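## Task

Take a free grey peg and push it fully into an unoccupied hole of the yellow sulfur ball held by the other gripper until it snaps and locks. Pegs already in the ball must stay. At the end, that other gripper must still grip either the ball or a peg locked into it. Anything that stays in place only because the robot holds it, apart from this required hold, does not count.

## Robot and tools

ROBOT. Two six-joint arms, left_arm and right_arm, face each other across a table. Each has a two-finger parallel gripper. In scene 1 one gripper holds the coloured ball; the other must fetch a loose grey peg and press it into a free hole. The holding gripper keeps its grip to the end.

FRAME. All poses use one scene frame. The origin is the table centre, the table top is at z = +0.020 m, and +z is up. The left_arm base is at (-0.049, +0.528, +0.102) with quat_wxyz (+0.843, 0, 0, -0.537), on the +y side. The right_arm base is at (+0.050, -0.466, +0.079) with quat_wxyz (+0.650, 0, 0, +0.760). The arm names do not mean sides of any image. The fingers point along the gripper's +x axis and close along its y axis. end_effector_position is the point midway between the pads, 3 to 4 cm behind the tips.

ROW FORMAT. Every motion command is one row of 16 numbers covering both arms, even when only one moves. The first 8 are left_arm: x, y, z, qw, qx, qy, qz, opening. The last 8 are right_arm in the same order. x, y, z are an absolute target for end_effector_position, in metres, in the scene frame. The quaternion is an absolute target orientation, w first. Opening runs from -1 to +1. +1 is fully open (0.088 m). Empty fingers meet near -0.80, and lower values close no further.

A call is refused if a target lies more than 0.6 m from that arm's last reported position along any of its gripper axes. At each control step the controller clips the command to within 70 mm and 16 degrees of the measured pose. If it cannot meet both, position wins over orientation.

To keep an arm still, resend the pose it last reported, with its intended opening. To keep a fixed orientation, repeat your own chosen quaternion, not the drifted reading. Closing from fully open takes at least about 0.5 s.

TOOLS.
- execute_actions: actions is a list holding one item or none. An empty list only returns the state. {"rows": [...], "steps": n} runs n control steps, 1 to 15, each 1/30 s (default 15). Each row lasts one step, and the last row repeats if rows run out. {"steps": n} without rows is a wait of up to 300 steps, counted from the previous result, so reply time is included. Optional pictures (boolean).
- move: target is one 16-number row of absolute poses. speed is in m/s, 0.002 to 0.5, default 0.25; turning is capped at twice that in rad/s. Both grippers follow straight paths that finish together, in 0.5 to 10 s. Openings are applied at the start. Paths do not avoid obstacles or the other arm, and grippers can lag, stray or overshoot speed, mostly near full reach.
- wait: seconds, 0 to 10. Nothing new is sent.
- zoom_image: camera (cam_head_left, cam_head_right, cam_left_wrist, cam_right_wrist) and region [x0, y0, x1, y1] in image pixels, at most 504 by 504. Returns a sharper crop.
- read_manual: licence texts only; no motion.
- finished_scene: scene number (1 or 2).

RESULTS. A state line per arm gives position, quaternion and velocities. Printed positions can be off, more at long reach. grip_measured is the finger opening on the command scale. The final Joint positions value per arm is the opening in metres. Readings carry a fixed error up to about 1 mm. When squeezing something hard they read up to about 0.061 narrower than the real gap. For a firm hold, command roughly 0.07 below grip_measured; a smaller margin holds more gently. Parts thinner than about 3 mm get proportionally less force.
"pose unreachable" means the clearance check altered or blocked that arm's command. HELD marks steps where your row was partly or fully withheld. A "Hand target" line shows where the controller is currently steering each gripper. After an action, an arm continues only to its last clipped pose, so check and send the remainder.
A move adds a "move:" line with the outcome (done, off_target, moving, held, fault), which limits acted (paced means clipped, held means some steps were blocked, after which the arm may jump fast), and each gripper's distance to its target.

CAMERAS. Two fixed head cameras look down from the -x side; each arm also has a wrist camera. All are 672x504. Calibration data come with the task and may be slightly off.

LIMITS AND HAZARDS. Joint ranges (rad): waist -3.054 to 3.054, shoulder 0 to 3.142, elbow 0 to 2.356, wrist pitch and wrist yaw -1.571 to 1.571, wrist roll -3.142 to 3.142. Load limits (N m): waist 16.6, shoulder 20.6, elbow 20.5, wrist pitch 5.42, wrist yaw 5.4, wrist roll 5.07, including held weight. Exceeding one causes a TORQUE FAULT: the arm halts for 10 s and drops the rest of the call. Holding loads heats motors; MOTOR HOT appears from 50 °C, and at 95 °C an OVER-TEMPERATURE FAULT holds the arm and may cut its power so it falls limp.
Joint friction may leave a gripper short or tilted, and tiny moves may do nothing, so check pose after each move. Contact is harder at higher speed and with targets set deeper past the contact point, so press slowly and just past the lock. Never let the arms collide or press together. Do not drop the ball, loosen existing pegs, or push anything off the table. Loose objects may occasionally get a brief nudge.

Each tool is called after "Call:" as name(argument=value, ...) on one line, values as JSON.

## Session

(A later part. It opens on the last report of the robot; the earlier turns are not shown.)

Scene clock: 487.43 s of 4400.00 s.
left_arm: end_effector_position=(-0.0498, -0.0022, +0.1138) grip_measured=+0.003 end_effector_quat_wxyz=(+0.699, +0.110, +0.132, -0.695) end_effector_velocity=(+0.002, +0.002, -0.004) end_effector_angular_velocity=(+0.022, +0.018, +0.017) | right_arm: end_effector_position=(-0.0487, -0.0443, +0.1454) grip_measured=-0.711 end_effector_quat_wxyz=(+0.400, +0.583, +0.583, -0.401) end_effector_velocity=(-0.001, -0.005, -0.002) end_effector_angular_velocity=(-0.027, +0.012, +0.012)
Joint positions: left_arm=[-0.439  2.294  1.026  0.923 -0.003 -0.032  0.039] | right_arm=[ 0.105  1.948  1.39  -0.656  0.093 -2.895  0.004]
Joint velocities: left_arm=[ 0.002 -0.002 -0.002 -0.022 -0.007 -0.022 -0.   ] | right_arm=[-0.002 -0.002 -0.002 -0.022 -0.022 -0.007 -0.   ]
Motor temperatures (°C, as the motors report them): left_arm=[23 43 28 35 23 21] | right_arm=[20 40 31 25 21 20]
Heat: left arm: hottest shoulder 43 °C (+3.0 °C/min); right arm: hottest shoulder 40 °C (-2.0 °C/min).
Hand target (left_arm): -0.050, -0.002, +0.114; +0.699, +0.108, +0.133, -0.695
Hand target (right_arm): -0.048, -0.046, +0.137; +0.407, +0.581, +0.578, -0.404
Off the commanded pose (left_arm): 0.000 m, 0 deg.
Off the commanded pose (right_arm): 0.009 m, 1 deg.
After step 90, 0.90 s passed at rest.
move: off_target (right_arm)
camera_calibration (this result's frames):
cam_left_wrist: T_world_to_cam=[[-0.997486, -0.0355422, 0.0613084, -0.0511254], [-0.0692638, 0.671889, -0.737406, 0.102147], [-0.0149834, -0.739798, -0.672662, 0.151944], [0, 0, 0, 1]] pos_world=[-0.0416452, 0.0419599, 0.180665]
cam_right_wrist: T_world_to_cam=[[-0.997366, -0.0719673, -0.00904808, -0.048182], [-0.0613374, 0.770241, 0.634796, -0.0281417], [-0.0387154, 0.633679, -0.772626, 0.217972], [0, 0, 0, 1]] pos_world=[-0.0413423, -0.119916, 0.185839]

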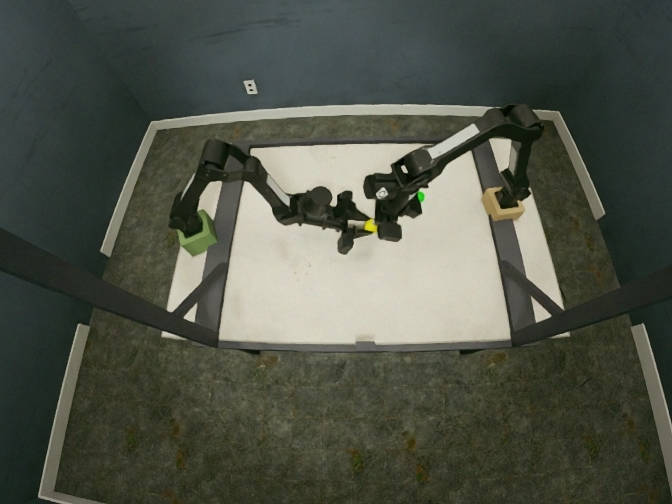

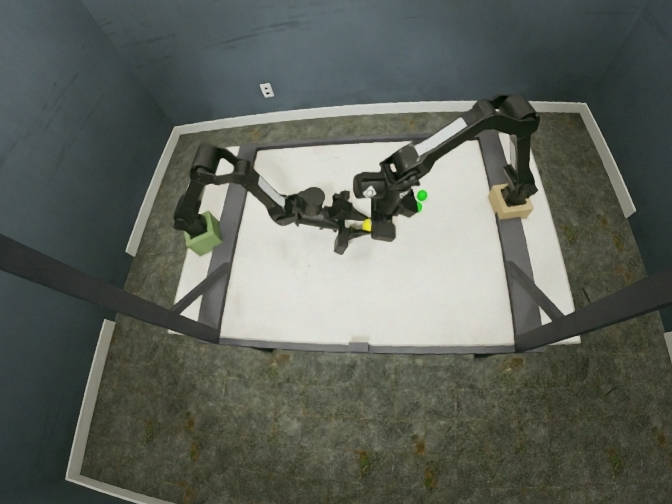

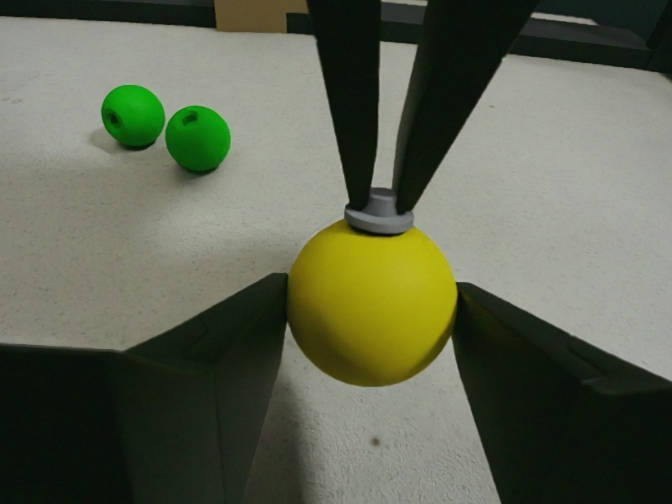

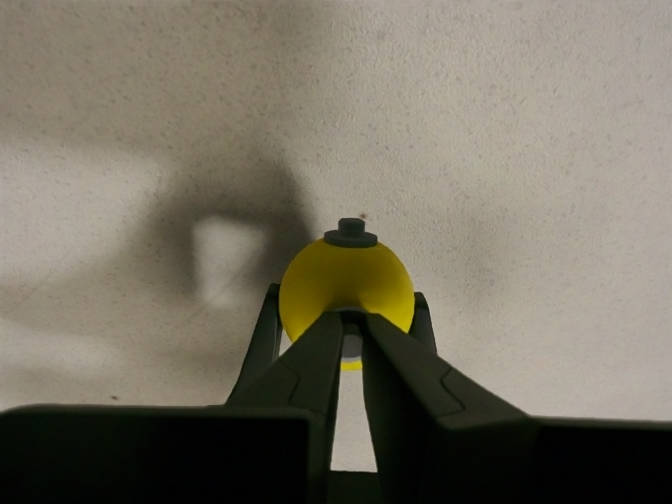

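Call:
move(target=[-0.0497,-0.0024,0.1142,0.6988,0.1083,0.1326,-0.6946,-0.07, -0.0485,-0.0439,0.1329,0.4083,0.5802,0.5773,-0.4041,-0.77], speed=0.005)

Call:
zoom_image(camera="cam_left_wrist", region=[320, 150, 440, 260])

Scene clock: 492.63 s of 4400.00 s.
left_arm: end_effector_position=(-0.0499, -0.0019, +0.1128) grip_measured=+0.003 end_effector_quat_wxyz=(+0.698, +0.112, +0.134, -0.695) end_effector_velocity=(+0.000, +0.001, -0.004) end_effector_angular_velocity=(+0.012, +0.009, -0.002) | right_arm: end_effector_position=(-0.0489, -0.0432, +0.1425) grip_measured=-0.711 end_effector_quat_wxyz=(+0.400, +0.583, +0.582, -0.401) end_effector_velocity=(+0.000, -0.002, -0.001) end_effector_angular_velocity=(-0.012, +0.015, +0.007)
Joint positions: left_arm=[-0.439  2.294  1.026  0.918 -0.002 -0.032  0.039] | right_arm=[ 0.105  1.956  1.39  -0.649  0.093 -2.895  0.004]
Joint velocities: left_arm=[ 0.002  0.002 -0.002 -0.007  0.007 -0.007 -0.   ] | right_arm=[-0.007 -0.002 -0.002 -0.007 -0.022 -0.007 -0.   ]
Motor temperatures (°C, as the motors report them): left_arm=[23 43 28 35 23 21] | right_arm=[20 40 31 25 21 20]
Heat: left arm: hottest shoulder 43 °C (+2.0 °C/min); right arm: hottest shoulder 40 °C (-2.0 °C/min).
Hand target (left_arm): -0.050, -0.002, +0.114; +0.699, +0.108, +0.133, -0.695
Hand target (right_arm): -0.048, -0.044, +0.133; +0.408, +0.580, +0.577, -0.404
Off the commanded pose (left_arm): 0.002 m, 0 deg.
Off the commanded pose (right_arm): 0.010 m, 1 deg.
move: off_target (right_arm)
camera_calibration (this result's frames):
cam_left_wrist: T_world_to_cam=[[-0.997496, -0.0351308, 0.0613782, -0.051171], [-0.0689611, 0.675588, -0.734047, 0.100784], [-0.0156787, -0.736442, -0.676319, 0.151914], [0, 0, 0, 1]] pos_world=[-0.0417109, 0.0419896, 0.179864]
cam_right_wrist: T_world_to_cam=[[-0.997369, -0.0718478, -0.00968777, -0.0482592], [-0.061705, 0.771125, 0.633686, -0.0269186], [-0.0380585, 0.632617, -0.773529, 0.215138], [0, 0, 0, 1]] pos_world=[-0.0416054, -0.11881, 0.183006]

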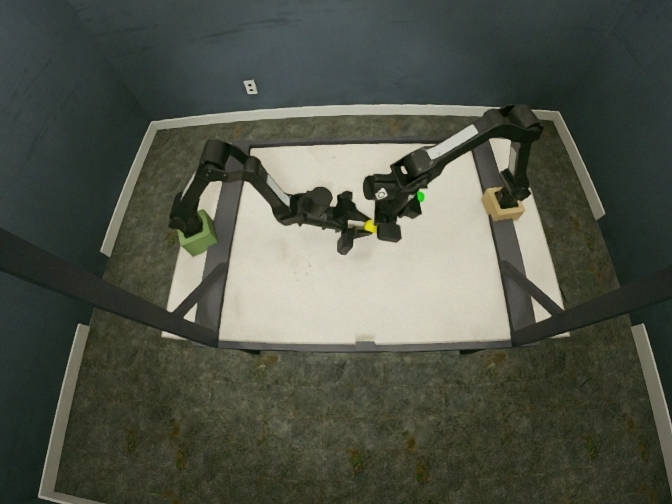

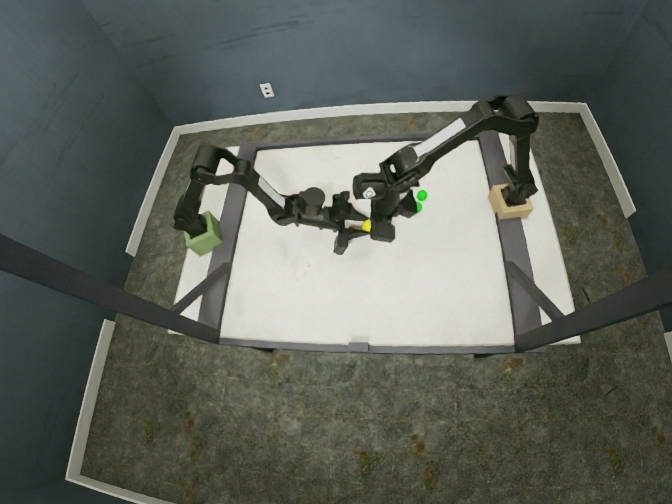

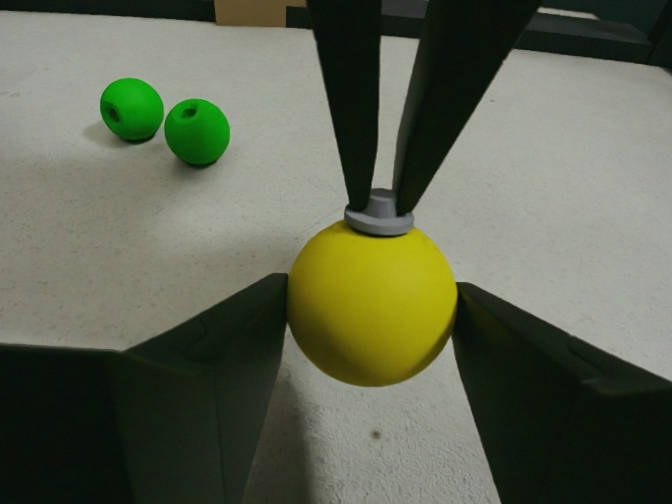

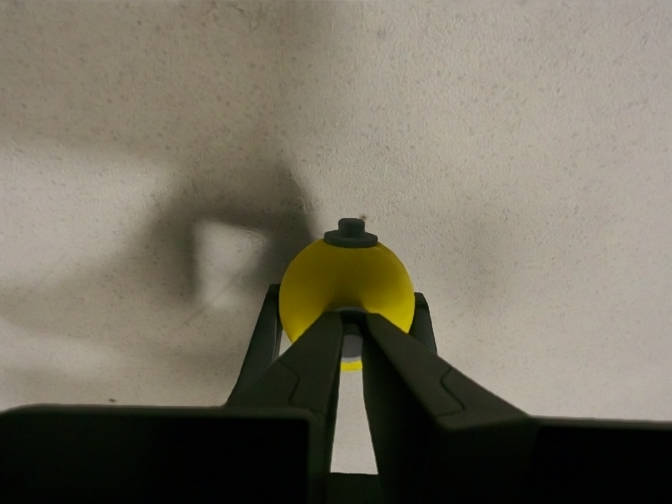

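Region (320, 150, 440, 260) of cam_left_wrist's 672x504 image, scaled by 4.200, with more detail than that image has; it fills the top 462 rows of this view, and the rest is white.

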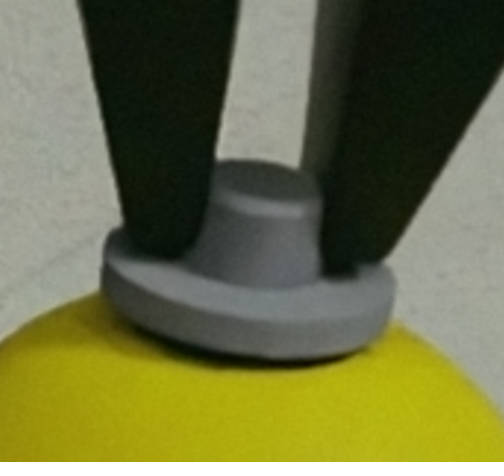

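Call:
move(target=[-0.0497,-0.0024,0.1142,0.6988,0.1083,0.1326,-0.6946,-0.07, -0.0488,-0.0426,0.1292,0.4092,0.5799,0.5767,-0.4046,-0.77], speed=0.005)

Call:
zoom_image(camera="cam_left_wrist", region=[320, 150, 440, 260])

Scene clock: 498.80 s of 4400.00 s.
left_arm: end_effector_position=(-0.0500, -0.0008, +0.1112) grip_measured=+0.003 end_effector_quat_wxyz=(+0.697, +0.114, +0.136, -0.694) end_effector_velocity=(-0.000, -0.000, +0.001) end_effector_angular_velocity=(+0.002, -0.009, +0.002) | right_arm: end_effector_position=(-0.0491, -0.0420, +0.1396) grip_measured=-0.711 end_effector_quat_wxyz=(+0.401, +0.583, +0.582, -0.401) end_effector_velocity=(+0.003, -0.002, -0.000) end_effector_angular_velocity=(-0.005, -0.011, +0.002)
Joint positions: left_arm=[-0.439  2.294  1.024  0.914 -0.001 -0.032  0.039] | right_arm=[ 0.105  1.965  1.39  -0.642  0.094 -2.895  0.004]
Joint velocities: left_arm=[-0.002 -0.002  0.002 -0.007 -0.007  0.007 -0.   ] | right_arm=[-0.002 -0.002 -0.002 -0.007  0.007 -0.007 -0.   ]
Motor temperatures (°C, as the motors report them): left_arm=[23 43 28 36 23 21] | right_arm=[20 40 31 26 21 20]
Heat: left arm: hottest shoulder 43 °C (+2.0 °C/min); right arm: hottest shoulder 40 °C (-1.0 °C/min).
Hand target (left_arm): -0.050, -0.002, +0.114; +0.699, +0.108, +0.133, -0.695
Hand target (right_arm): -0.049, -0.043, +0.129; +0.409, +0.580, +0.577, -0.405
Off the commanded pose (left_arm): 0.003 m, 1 deg.
Off the commanded pose (right_arm): 0.010 m, 1 deg.
After step 90, 0.30 s passed at rest.
move: off_target (right_arm)
camera_calibration (this result's frames):
cam_left_wrist: T_world_to_cam=[[-0.997506, -0.0347913, 0.0614107, -0.051152], [-0.0686561, 0.680106, -0.729892, 0.0984605], [-0.0163718, -0.732288, -0.680798, 0.152062], [0, 0, 0, 1]] pos_world=[-0.041775, 0.04261, 0.17853]
cam_right_wrist: T_world_to_cam=[[-0.997384, -0.0714563, -0.0108861, -0.0481631], [-0.0621806, 0.77144, 0.633256, -0.0259774], [-0.0368522, 0.632277, -0.773866, 0.212229], [0, 0, 0, 1]] pos_world=[-0.0418313, -0.117589, 0.180163]

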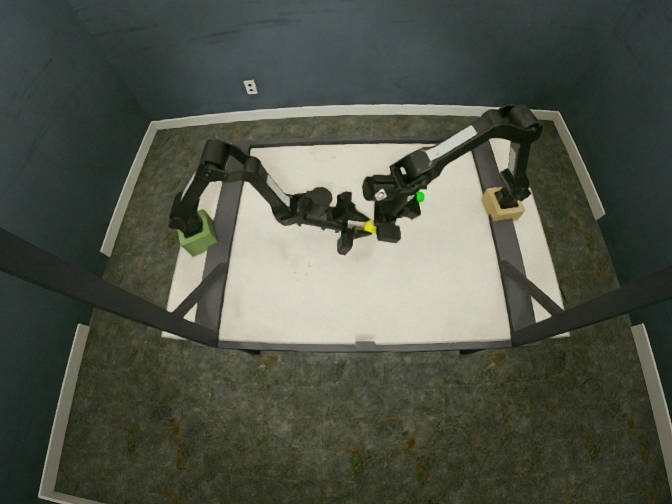

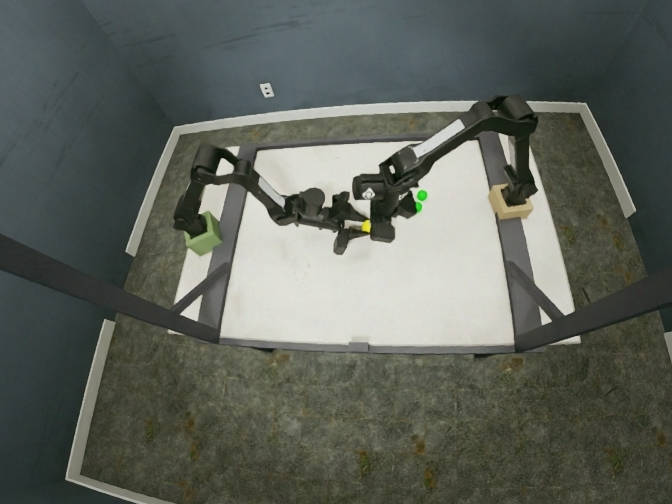

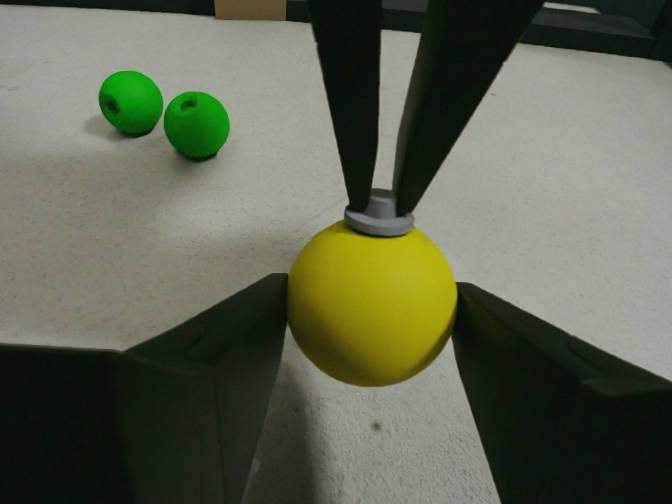

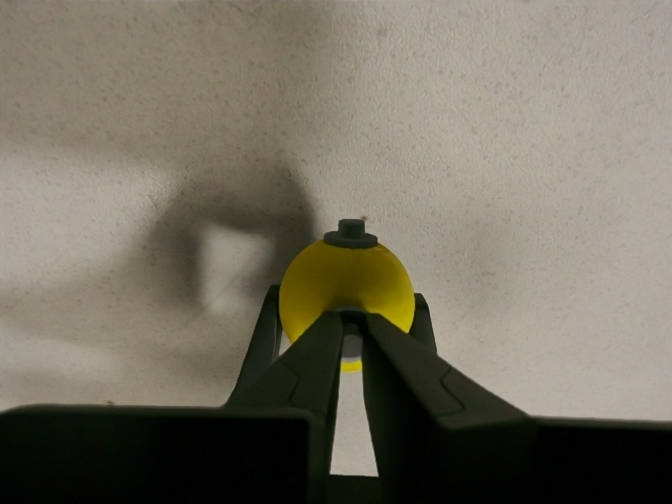

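Region (320, 150, 440, 260) of cam_left_wrist's 672x504 image, scaled by 4.200, with more detail than that image has; it fills the top 462 rows of this view, and the rest is white.

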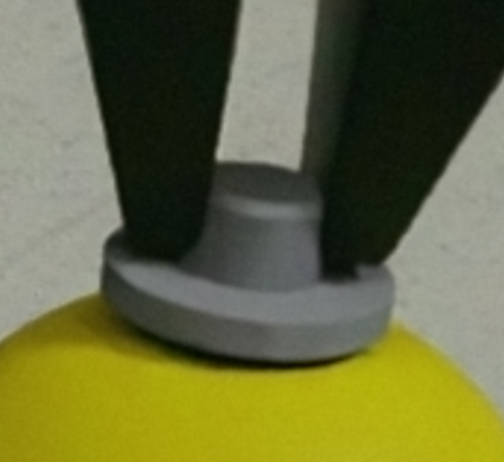

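Call:
move(target=[-0.0497,-0.0039,0.1183,0.7001,0.1014,0.1256,-0.6957,-0.07, -0.0488,-0.0426,0.1292,0.4092,0.5799,0.5767,-0.4046,-0.77], speed=0.004)

Call:
zoom_image(camera="cam_left_wrist", region=[320, 150, 440, 260])

Scene clock: 511.03 s of 4400.00 s.
left_arm: end_effector_position=(-0.0500, -0.0010, +0.1121) grip_measured=+0.003 end_effector_quat_wxyz=(+0.698, +0.111, +0.133, -0.695) end_effector_velocity=(-0.000, +0.001, -0.001) end_effector_angular_velocity=(+0.007, +0.004, +0.007) | right_arm: end_effector_position=(-0.0491, -0.0420, +0.1396) grip_measured=-0.711 end_effector_quat_wxyz=(+0.400, +0.583, +0.582, -0.401) end_effector_velocity=(+0.003, -0.003, +0.002) end_effector_angular_velocity=(-0.010, -0.012, +0.002)
Joint positions: left_arm=[-0.439  2.296  1.022  0.927 -0.001 -0.032  0.039] | right_arm=[ 0.105  1.965  1.39  -0.641  0.094 -2.895  0.004]
Joint velocities: left_arm=[-0.002 -0.002 -0.002 -0.007 -0.007 -0.007 -0.   ] | right_arm=[-0.002 -0.007  0.002 -0.022  0.007 -0.007  0.   ]
Motor temperatures (°C, as the motors report them): left_arm=[23 43 28 39 23 21] | right_arm=[20 39 31 26 21 20]
Heat: left arm: hottest shoulder 43 °C (+2.0 °C/min); right arm: hottest shoulder 39 °C (-1.0 °C/min).
Hand target (left_arm): -0.050, -0.004, +0.118; +0.700, +0.101, +0.126, -0.696
Hand target (right_arm): -0.049, -0.043, +0.129; +0.409, +0.580, +0.577, -0.405
Off the commanded pose (left_arm): 0.007 m, 1 deg.
Off the commanded pose (right_arm): 0.010 m, 1 deg.
After step 90, 4.87 s passed at rest.
move: off_target (right_arm)
camera_calibration (this result's frames):
cam_left_wrist: T_world_to_cam=[[-0.997505, -0.034251, 0.0617378, -0.0512494], [-0.0686739, 0.673675, -0.73583, 0.0998777], [-0.0163883, -0.738233, -0.674347, 0.151866], [0, 0, 0, 1]] pos_world=[-0.0417737, 0.0430721, 0.179067]
cam_right_wrist: T_world_to_cam=[[-0.997385, -0.0714523, -0.0108137, -0.0481875], [-0.062118, 0.771207, 0.633547, -0.0261021], [-0.0369288, 0.632562, -0.773629, 0.212179], [0, 0, 0, 1]] pos_world=[-0.0418475, -0.117529, 0.180163]

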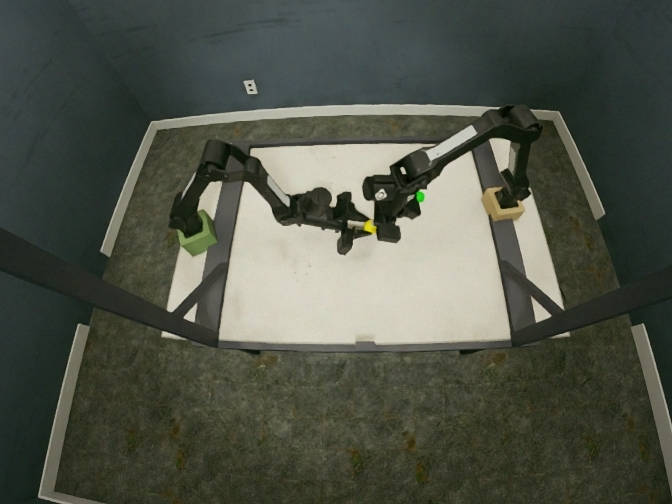

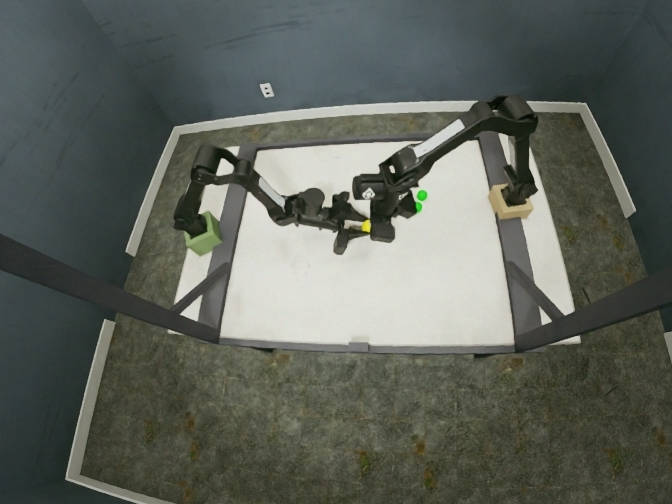

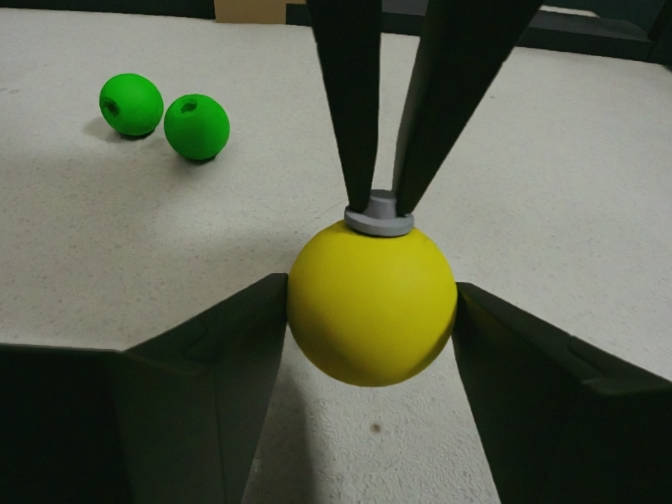

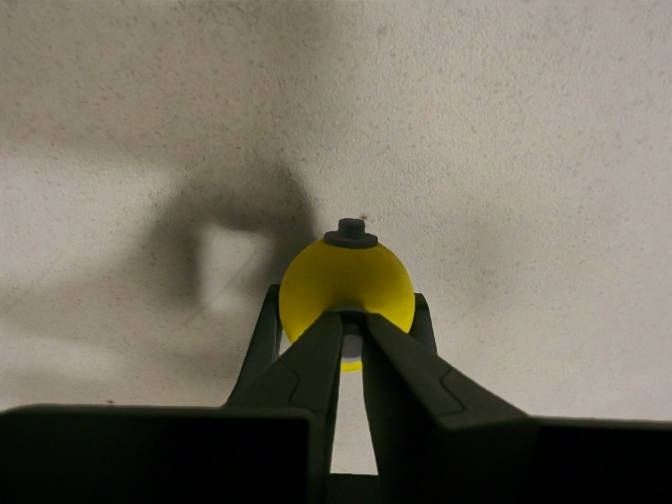

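Region (320, 150, 440, 260) of cam_left_wrist's 672x504 image, scaled by 4.200, with more detail than that image has; it fills the top 462 rows of this view, and the rest is white.

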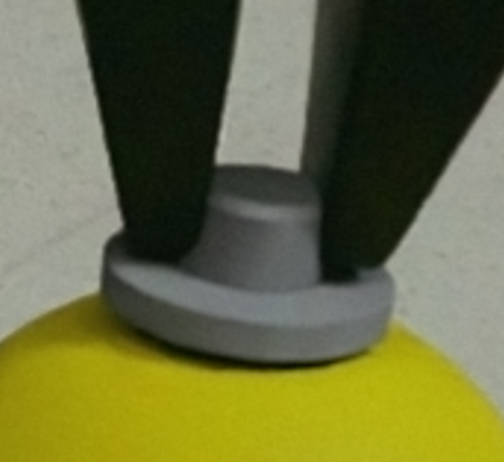

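Call:
move(target=[-0.0497,-0.0053,0.1225,0.7013,0.0944,0.1186,-0.6967,-0.07, -0.0488,-0.0426,0.1292,0.4092,0.5799,0.5767,-0.4046,-0.77], speed=0.004)

Call:
zoom_image(camera="cam_left_wrist", region=[320, 150, 440, 260])

Scene clock: 527.43 s of 4400.00 s.
left_arm: end_effector_position=(-0.0500, -0.0011, +0.1129) grip_measured=+0.003 end_effector_quat_wxyz=(+0.698, +0.107, +0.129, -0.696) end_effector_velocity=(-0.000, +0.001, -0.001) end_effector_angular_velocity=(+0.007, +0.018, +0.012) | right_arm: end_effector_position=(-0.0491, -0.0420, +0.1396) grip_measured=-0.711 end_effector_quat_wxyz=(+0.400, +0.583, +0.582, -0.401) end_effector_velocity=(+0.002, +0.001, +0.001) end_effector_angular_velocity=(+0.009, -0.013, +0.016)
Joint positions: left_arm=[-0.439  2.299  1.019  0.944 -0.001 -0.032  0.039] | right_arm=[ 0.105  1.965  1.39  -0.641  0.094 -2.895  0.004]
Joint velocities: left_arm=[-0.002 -0.002 -0.002 -0.007 -0.007 -0.022  0.   ] | right_arm=[-0.002 -0.002 -0.002  0.007  0.007 -0.022 -0.   ]
Motor temperatures (°C, as the motors report them): left_arm=[23 44 28 43 23 21] | right_arm=[20 39 32 26 21 20]
Heat: left arm: hottest shoulder 44 °C (+2.0 °C/min); right arm: hottest shoulder 39 °C (-1.0 °C/min).
Hand target (left_arm): -0.050, -0.005, +0.122; +0.701, +0.094, +0.119, -0.697
Hand target (right_arm): -0.049, -0.043, +0.129; +0.409, +0.580, +0.577, -0.405
Off the commanded pose (left_arm): 0.011 m, 2 deg.
Off the commanded pose (right_arm): 0.010 m, 1 deg.
After step 90, 7.63 s passed at rest.
move: off_target (left_arm, right_arm)
camera_calibration (this result's frames):
cam_left_wrist: T_world_to_cam=[[-0.997503, -0.0335895, 0.0621295, -0.0513478], [-0.0686958, 0.665778, -0.742981, 0.101361], [-0.0164081, -0.745394, -0.666422, 0.151412], [0, 0, 0, 1]] pos_world=[-0.0417721, 0.0436526, 0.179404]
cam_right_wrist: T_world_to_cam=[[-0.997385, -0.0714523, -0.0108137, -0.0481875], [-0.062118, 0.771207, 0.633547, -0.0261021], [-0.0369288, 0.632562, -0.773629, 0.212179], [0, 0, 0, 1]] pos_world=[-0.0418475, -0.117529, 0.180163]

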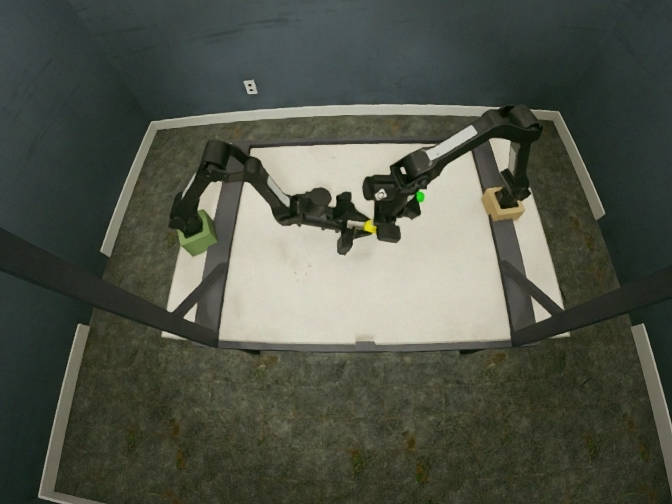

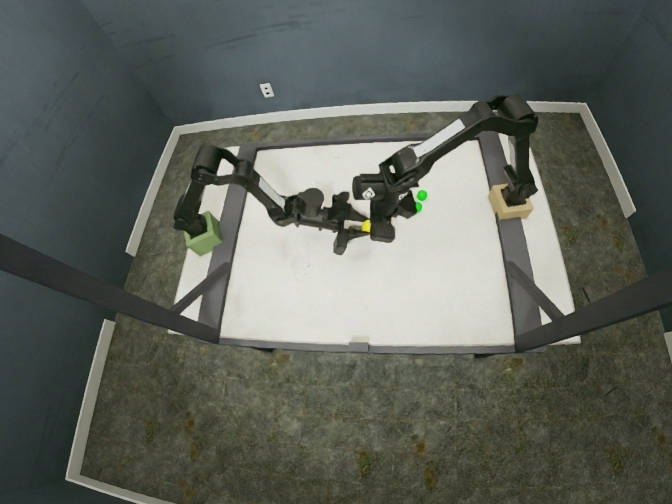

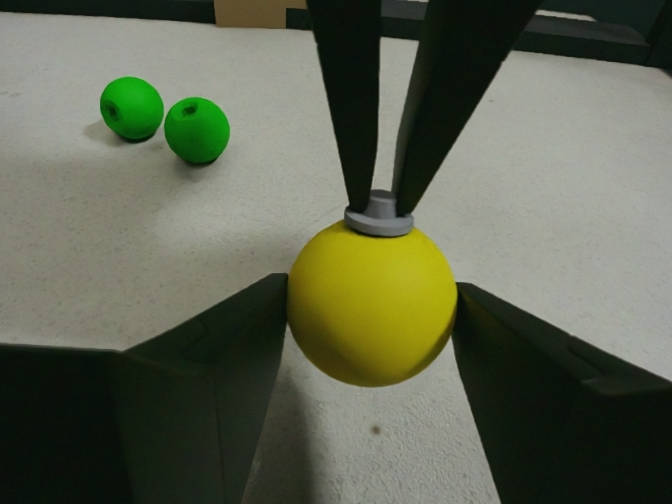

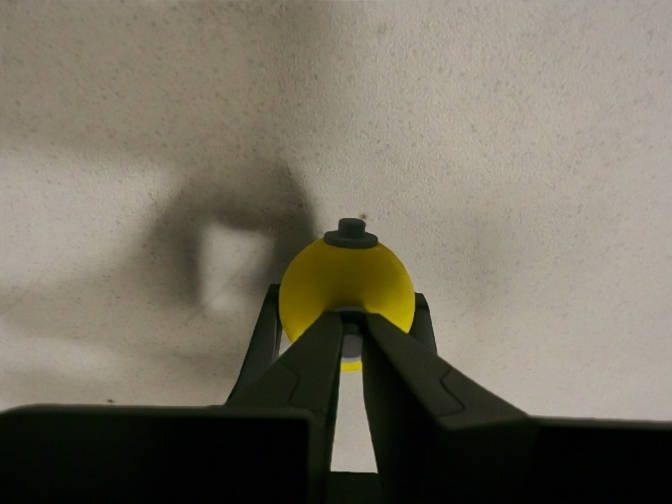

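Region (320, 150, 440, 260) of cam_left_wrist's 672x504 image, scaled by 4.200, with more detail than that image has; it fills the top 462 rows of this view, and the rest is white.

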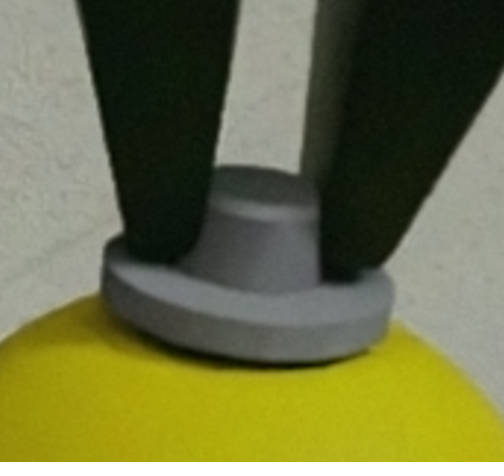

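Call:
move(target=[-0.0497,-0.0069,0.1277,0.7027,0.0857,0.1099,-0.6978,-0.07, -0.0491,-0.0416,0.1214,0.4135,0.5782,0.5738,-0.4070,-0.77], speed=0.005)

Call:
zoom_image(camera="cam_left_wrist", region=[320, 150, 440, 260])

Scene clock: 541.17 s of 4400.00 s.
left_arm: end_effector_position=(-0.0504, -0.0000, +0.1115) grip_measured=+0.003 end_effector_quat_wxyz=(+0.699, +0.105, +0.127, -0.696) end_effector_velocity=(+0.005, +0.001, -0.001) end_effector_angular_velocity=(+0.007, -0.014, +0.021) | right_arm: end_effector_position=(-0.0495, -0.0402, +0.1359) grip_measured=-0.711 end_effector_quat_wxyz=(+0.401, +0.583, +0.582, -0.401) end_effector_velocity=(-0.002, -0.003, -0.001) end_effector_angular_velocity=(-0.012, +0.021, -0.002)
Joint positions: left_arm=[-0.44   2.305  1.012  0.964 -0.001 -0.032  0.039] | right_arm=[ 0.105  1.977  1.392 -0.634  0.094 -2.895  0.004]
Joint velocities: left_arm=[ 0.002 -0.002 -0.002 -0.007 -0.022  0.007  0.   ] | right_arm=[-0.002 -0.002 -0.002 -0.007 -0.022  0.007 -0.   ]
Motor temperatures (°C, as the motors report them): left_arm=[23 45 28 47 23 21] | right_arm=[20 39 32 26 21 20]
Heat: left arm: hottest wrist pitch 47 °C (+4.1 °C/min); right arm: hottest shoulder 39 °C (-1.0 °C/min).
Hand target (left_arm): -0.050, -0.006, +0.128; +0.703, +0.086, +0.110, -0.698
Hand target (right_arm): -0.049, -0.042, +0.122; +0.413, +0.578, +0.574, -0.407
Off the commanded pose (left_arm): 0.018 m, 3 deg.
Off the commanded pose (right_arm): 0.015 m, 2 deg.
After step 90, 4.67 s passed at rest.
move: off_target (left_arm, right_arm)
camera_calibration (this result's frames):
cam_left_wrist: T_world_to_cam=[[-0.997527, -0.032401, 0.0623776, -0.051655], [-0.0682058, 0.660713, -0.747534, 0.100139], [-0.0169929, -0.749939, -0.661288, 0.15069], [0, 0, 0, 1]] pos_world=[-0.0421365, 0.0451717, 0.17773]
cam_right_wrist: T_world_to_cam=[[-0.99738, -0.0714726, -0.0111752, -0.0485156], [-0.0624309, 0.772373, 0.632094, -0.0249031], [-0.0365459, 0.631136, -0.774811, 0.208361], [0, 0, 0, 1]] pos_world=[-0.0423285, -0.115737, 0.176639]

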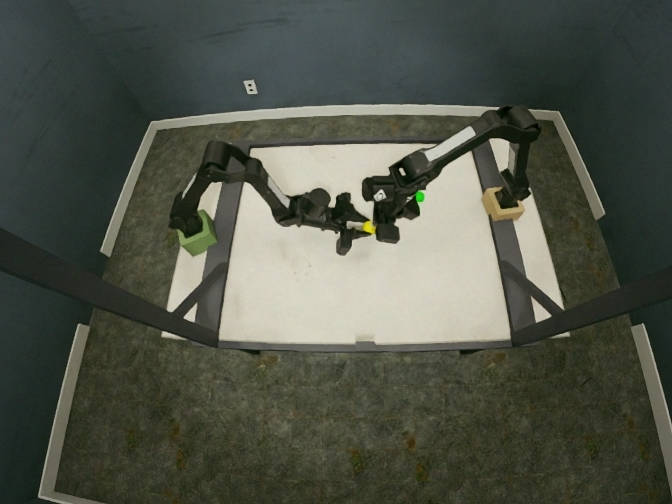

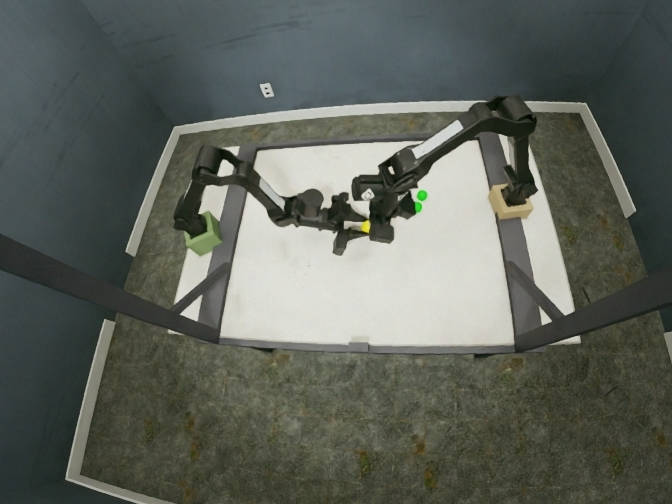

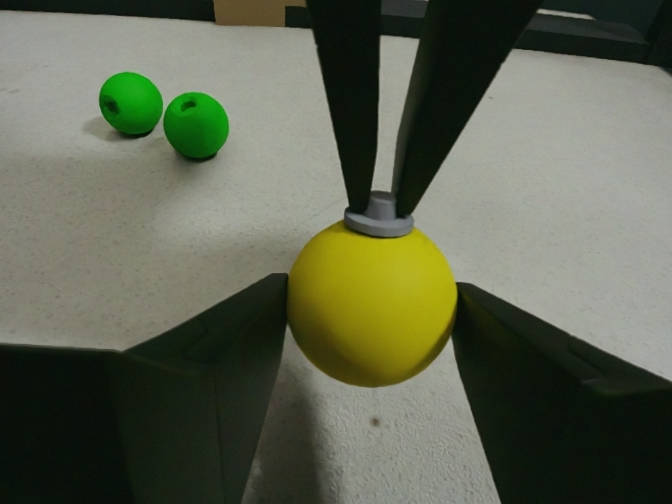

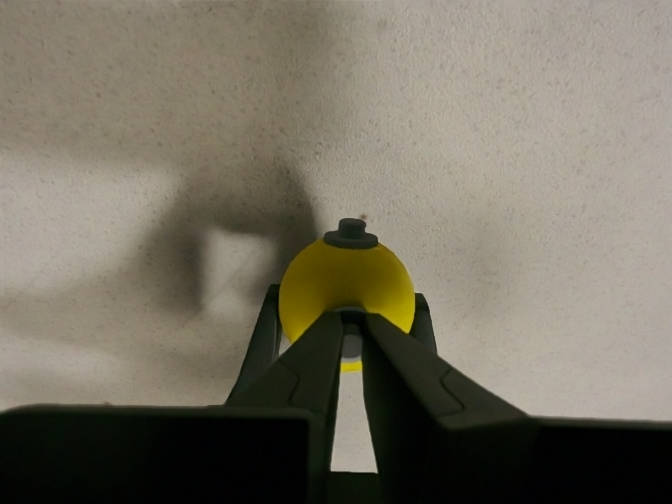

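Region (320, 150, 440, 260) of cam_left_wrist's 672x504 image, scaled by 4.200, with more detail than that image has; it fills the top 462 rows of this view, and the rest is white.

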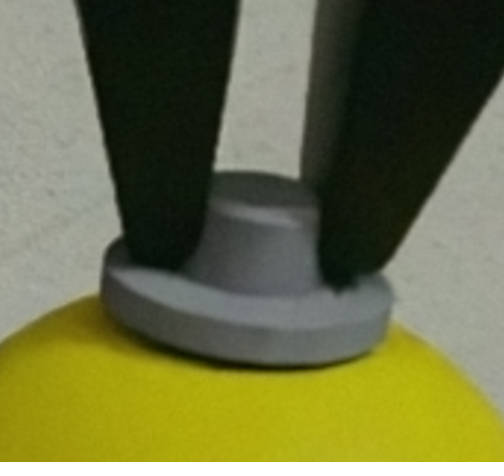

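Call:
move(target=[-0.0497,-0.0087,0.1340,0.7043,0.0752,0.0994,-0.6991,-0.07, -0.0495,-0.0404,0.1120,0.4187,0.5762,0.5703,-0.4099,-0.77], speed=0.006)

Call:
zoom_image(camera="cam_left_wrist", region=[320, 150, 440, 260])

Scene clock: 552.63 s of 4400.00 s.
left_arm: end_effector_position=(-0.0510, +0.0018, +0.1091) grip_measured=+0.003 end_effector_quat_wxyz=(+0.698, +0.103, +0.125, -0.697) end_effector_velocity=(-0.000, +0.001, -0.001) end_effector_angular_velocity=(+0.007, -0.009, +0.002) | right_arm: end_effector_position=(-0.0501, -0.0375, +0.1308) grip_measured=-0.711 end_effector_quat_wxyz=(+0.403, +0.583, +0.580, -0.402) end_effector_velocity=(+0.001, -0.005, -0.001) end_effector_angular_velocity=(-0.023, -0.002, +0.007)
Joint positions: left_arm=[-0.441  2.314  1.003  0.987 -0.001 -0.032  0.039] | right_arm=[ 0.105  1.996  1.4   -0.626  0.095 -2.895  0.004]
Joint velocities: left_arm=[-0.002 -0.002 -0.002 -0.007 -0.007  0.007  0.   ] | right_arm=[-0.002 -0.002 -0.002 -0.022 -0.007 -0.007 -0.   ]
Motor temperatures (°C, as the motors report them): left_arm=[23 46 29 51 23 21] | right_arm=[20 38 32 26 21 20]
Heat: left arm: hottest wrist pitch 51 °C (+8.1 °C/min); right arm: hottest shoulder 38 °C (-2.0 °C/min). Fold the left arm in close to its base before you think long.
Hand target (left_arm): -0.050, -0.008, +0.134; +0.704, +0.075, +0.100, -0.699
Hand target (right_arm): -0.049, -0.041, +0.113; +0.418, +0.576, +0.570, -0.410
Off the commanded pose (left_arm): 0.027 m, 4 deg.
Off the commanded pose (right_arm): 0.019 m, 2 deg.
MOTOR HOT: a motor of the left arm reached 50 °C. Now the hottest motor of the left arm, joint 4 (wrist pitch), reports 51 °C. The temperature limit of the motors' drives, at which the controller stops that arm, is 95 °C. To cool a motor, set the load down, stop pushing, or move to a pose that needs little force.
After step 90, 1.43 s passed at rest.
move: off_target (left_arm, right_arm)
camera_calibration (this result's frames):
cam_left_wrist: T_world_to_cam=[[-0.997535, -0.0310229, 0.0629429, -0.0521011], [-0.067821, 0.656495, -0.751276, 0.0974817], [-0.018015, -0.753693, -0.65698, 0.149906], [0, 0, 0, 1]] pos_world=[-0.0426608, 0.0473703, 0.175]
cam_right_wrist: T_world_to_cam=[[-0.997384, -0.0711216, -0.0129541, -0.048689], [-0.0634053, 0.774545, 0.629332, -0.0234395], [-0.0347256, 0.628507, -0.777028, 0.202934], [0, 0, 0, 1]] pos_world=[-0.0430008, -0.112854, 0.171806]

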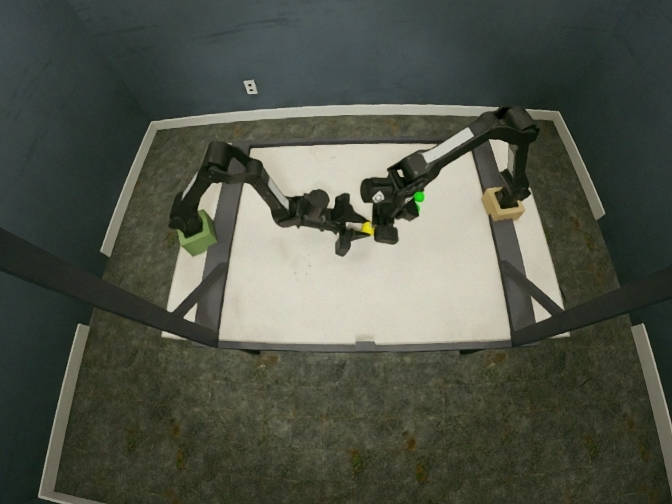

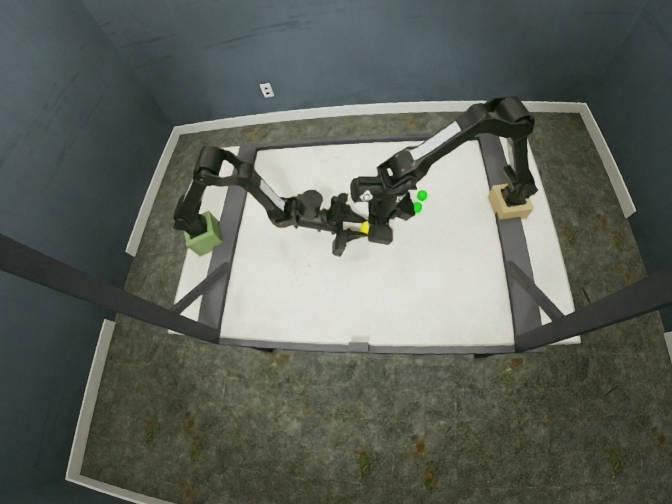

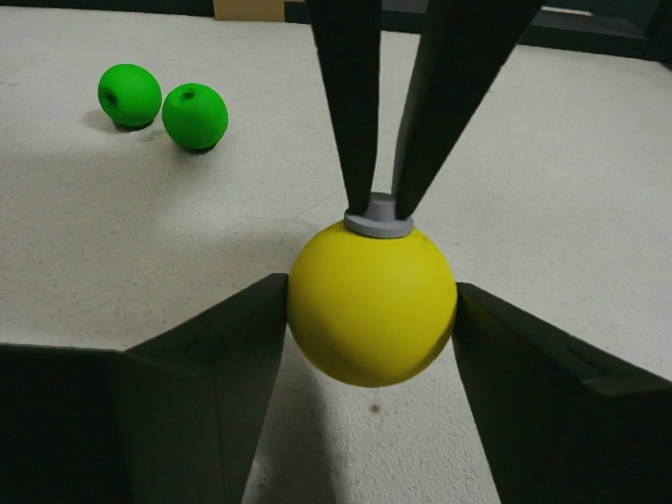

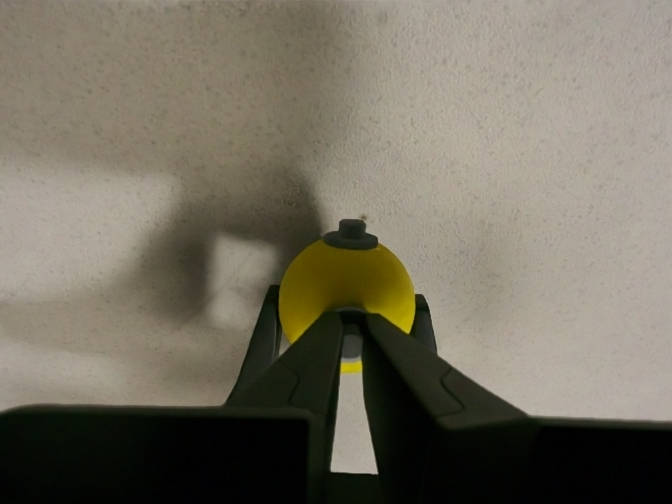

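Region (320, 150, 440, 260) of cam_left_wrist's 672x504 image, scaled by 4.200, with more detail than that image has; it fills the top 462 rows of this view, and the rest is white.

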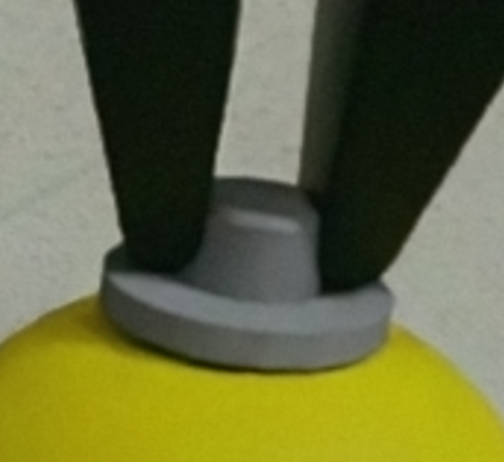

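Call:
move(target=[-0.0497,-0.0103,0.1403,0.7057,0.0647,0.0888,-0.7002,-0.07, -0.0498,-0.0396,0.1050,0.4226,0.5747,0.5677,-0.4121,-0.77], speed=0.006)

Call:
zoom_image(camera="cam_left_wrist", region=[320, 150, 440, 260])

Scene clock: 564.03 s of 4400.00 s.
left_arm: end_effector_position=(-0.0516, +0.0034, +0.1077) grip_measured=+0.003 end_effector_quat_wxyz=(+0.699, +0.100, +0.122, -0.698) end_effector_velocity=(+0.005, +0.002, -0.000) end_effector_angular_velocity=(+0.007, +0.000, +0.026) | right_arm: end_effector_position=(-0.0506, -0.0354, +0.1273) grip_measured=-0.711 end_effector_quat_wxyz=(+0.404, +0.583, +0.580, -0.402) end_effector_velocity=(-0.001, -0.005, -0.002) end_effector_angular_velocity=(-0.027, +0.017, -0.002)
Joint positions: left_arm=[-0.442  2.321  0.994  1.012 -0.001 -0.032  0.039] | right_arm=[ 0.105  2.01   1.405 -0.62   0.096 -2.895  0.004]
Joint velocities: left_arm=[ 0.002 -0.007 -0.007 -0.007 -0.022 -0.007  0.   ] | right_arm=[-0.002 -0.002 -0.002 -0.022 -0.022  0.007 -0.   ]
Motor temperatures (°C, as the motors report them): left_arm=[23 48 29 57 23 21] | right_arm=[20 38 32 26 21 20]
Heat: left arm: hottest wrist pitch 57 °C (+14.2 °C/min); right arm: hottest shoulder 38 °C (-1.0 °C/min). Fold the left arm in close to its base before you think long.
Hand target (left_arm): -0.050, -0.009, +0.140; +0.705, +0.065, +0.089, -0.700
Hand target (right_arm): -0.050, -0.041, +0.106; +0.422, +0.574, +0.567, -0.412
Off the commanded pose (left_arm): 0.035 m, 6 deg.
Off the commanded pose (right_arm): 0.023 m, 3 deg.
MOTOR HOT: still on. Now the hottest motor of the left arm, joint 4 (wrist pitch), reports 57 °C; a drive's own limit is 95 °C.
move: off_target (left_arm, right_arm)
camera_calibration (this result's frames):
cam_left_wrist: T_world_to_cam=[[-0.997566, -0.0293276, 0.0632536, -0.0525979], [-0.0671082, 0.649955, -0.757004, 0.0960475], [-0.0189109, -0.759407, -0.650341, 0.149414], [0, 0, 0, 1]] pos_world=[-0.0431988, 0.0494969, 0.173205]
cam_right_wrist: T_world_to_cam=[[-0.99738, -0.0710203, -0.0137409, -0.048976], [-0.0638951, 0.775885, 0.627631, -0.0225728], [-0.0339132, 0.626865, -0.77839, 0.199006], [0, 0, 0, 1]] pos_world=[-0.0435411, -0.110714, 0.168399]

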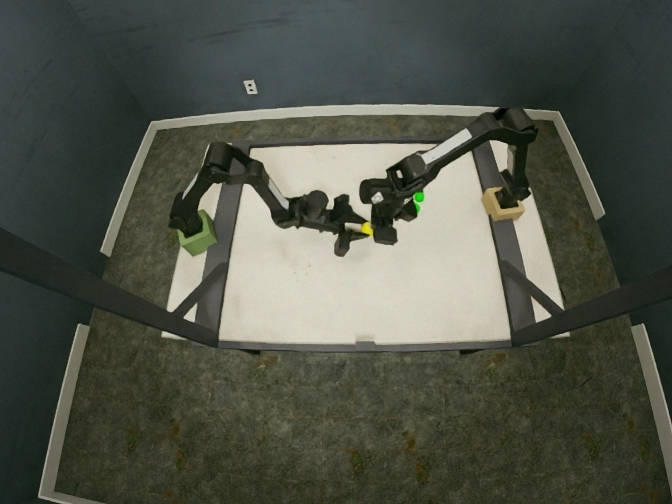

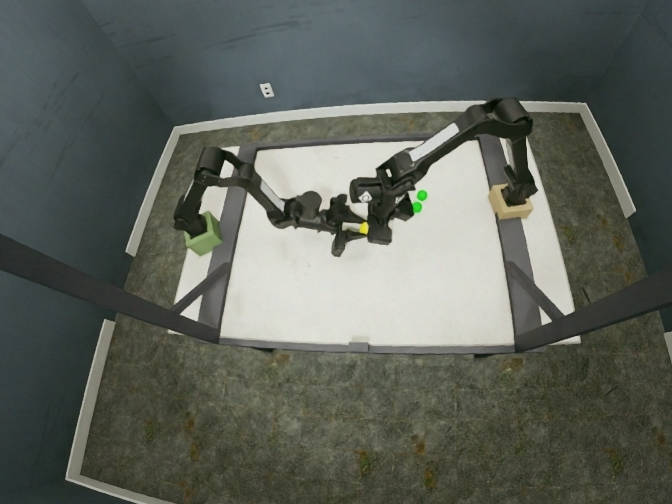

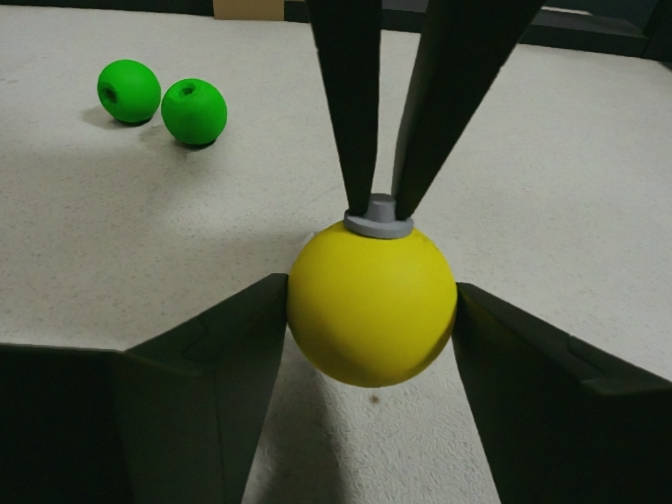

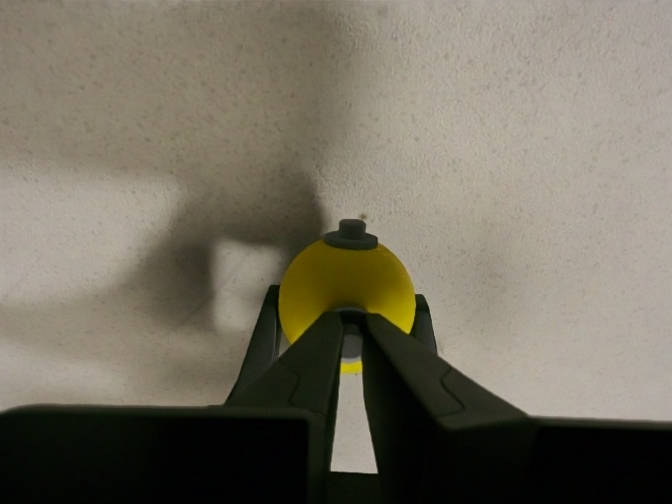

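Region (320, 150, 440, 260) of cam_left_wrist's 672x504 image, scaled by 4.200, with more detail than that image has; it fills the top 462 rows of this view, and the rest is white.

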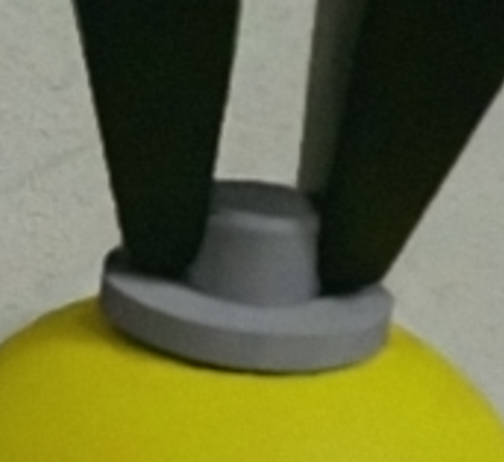

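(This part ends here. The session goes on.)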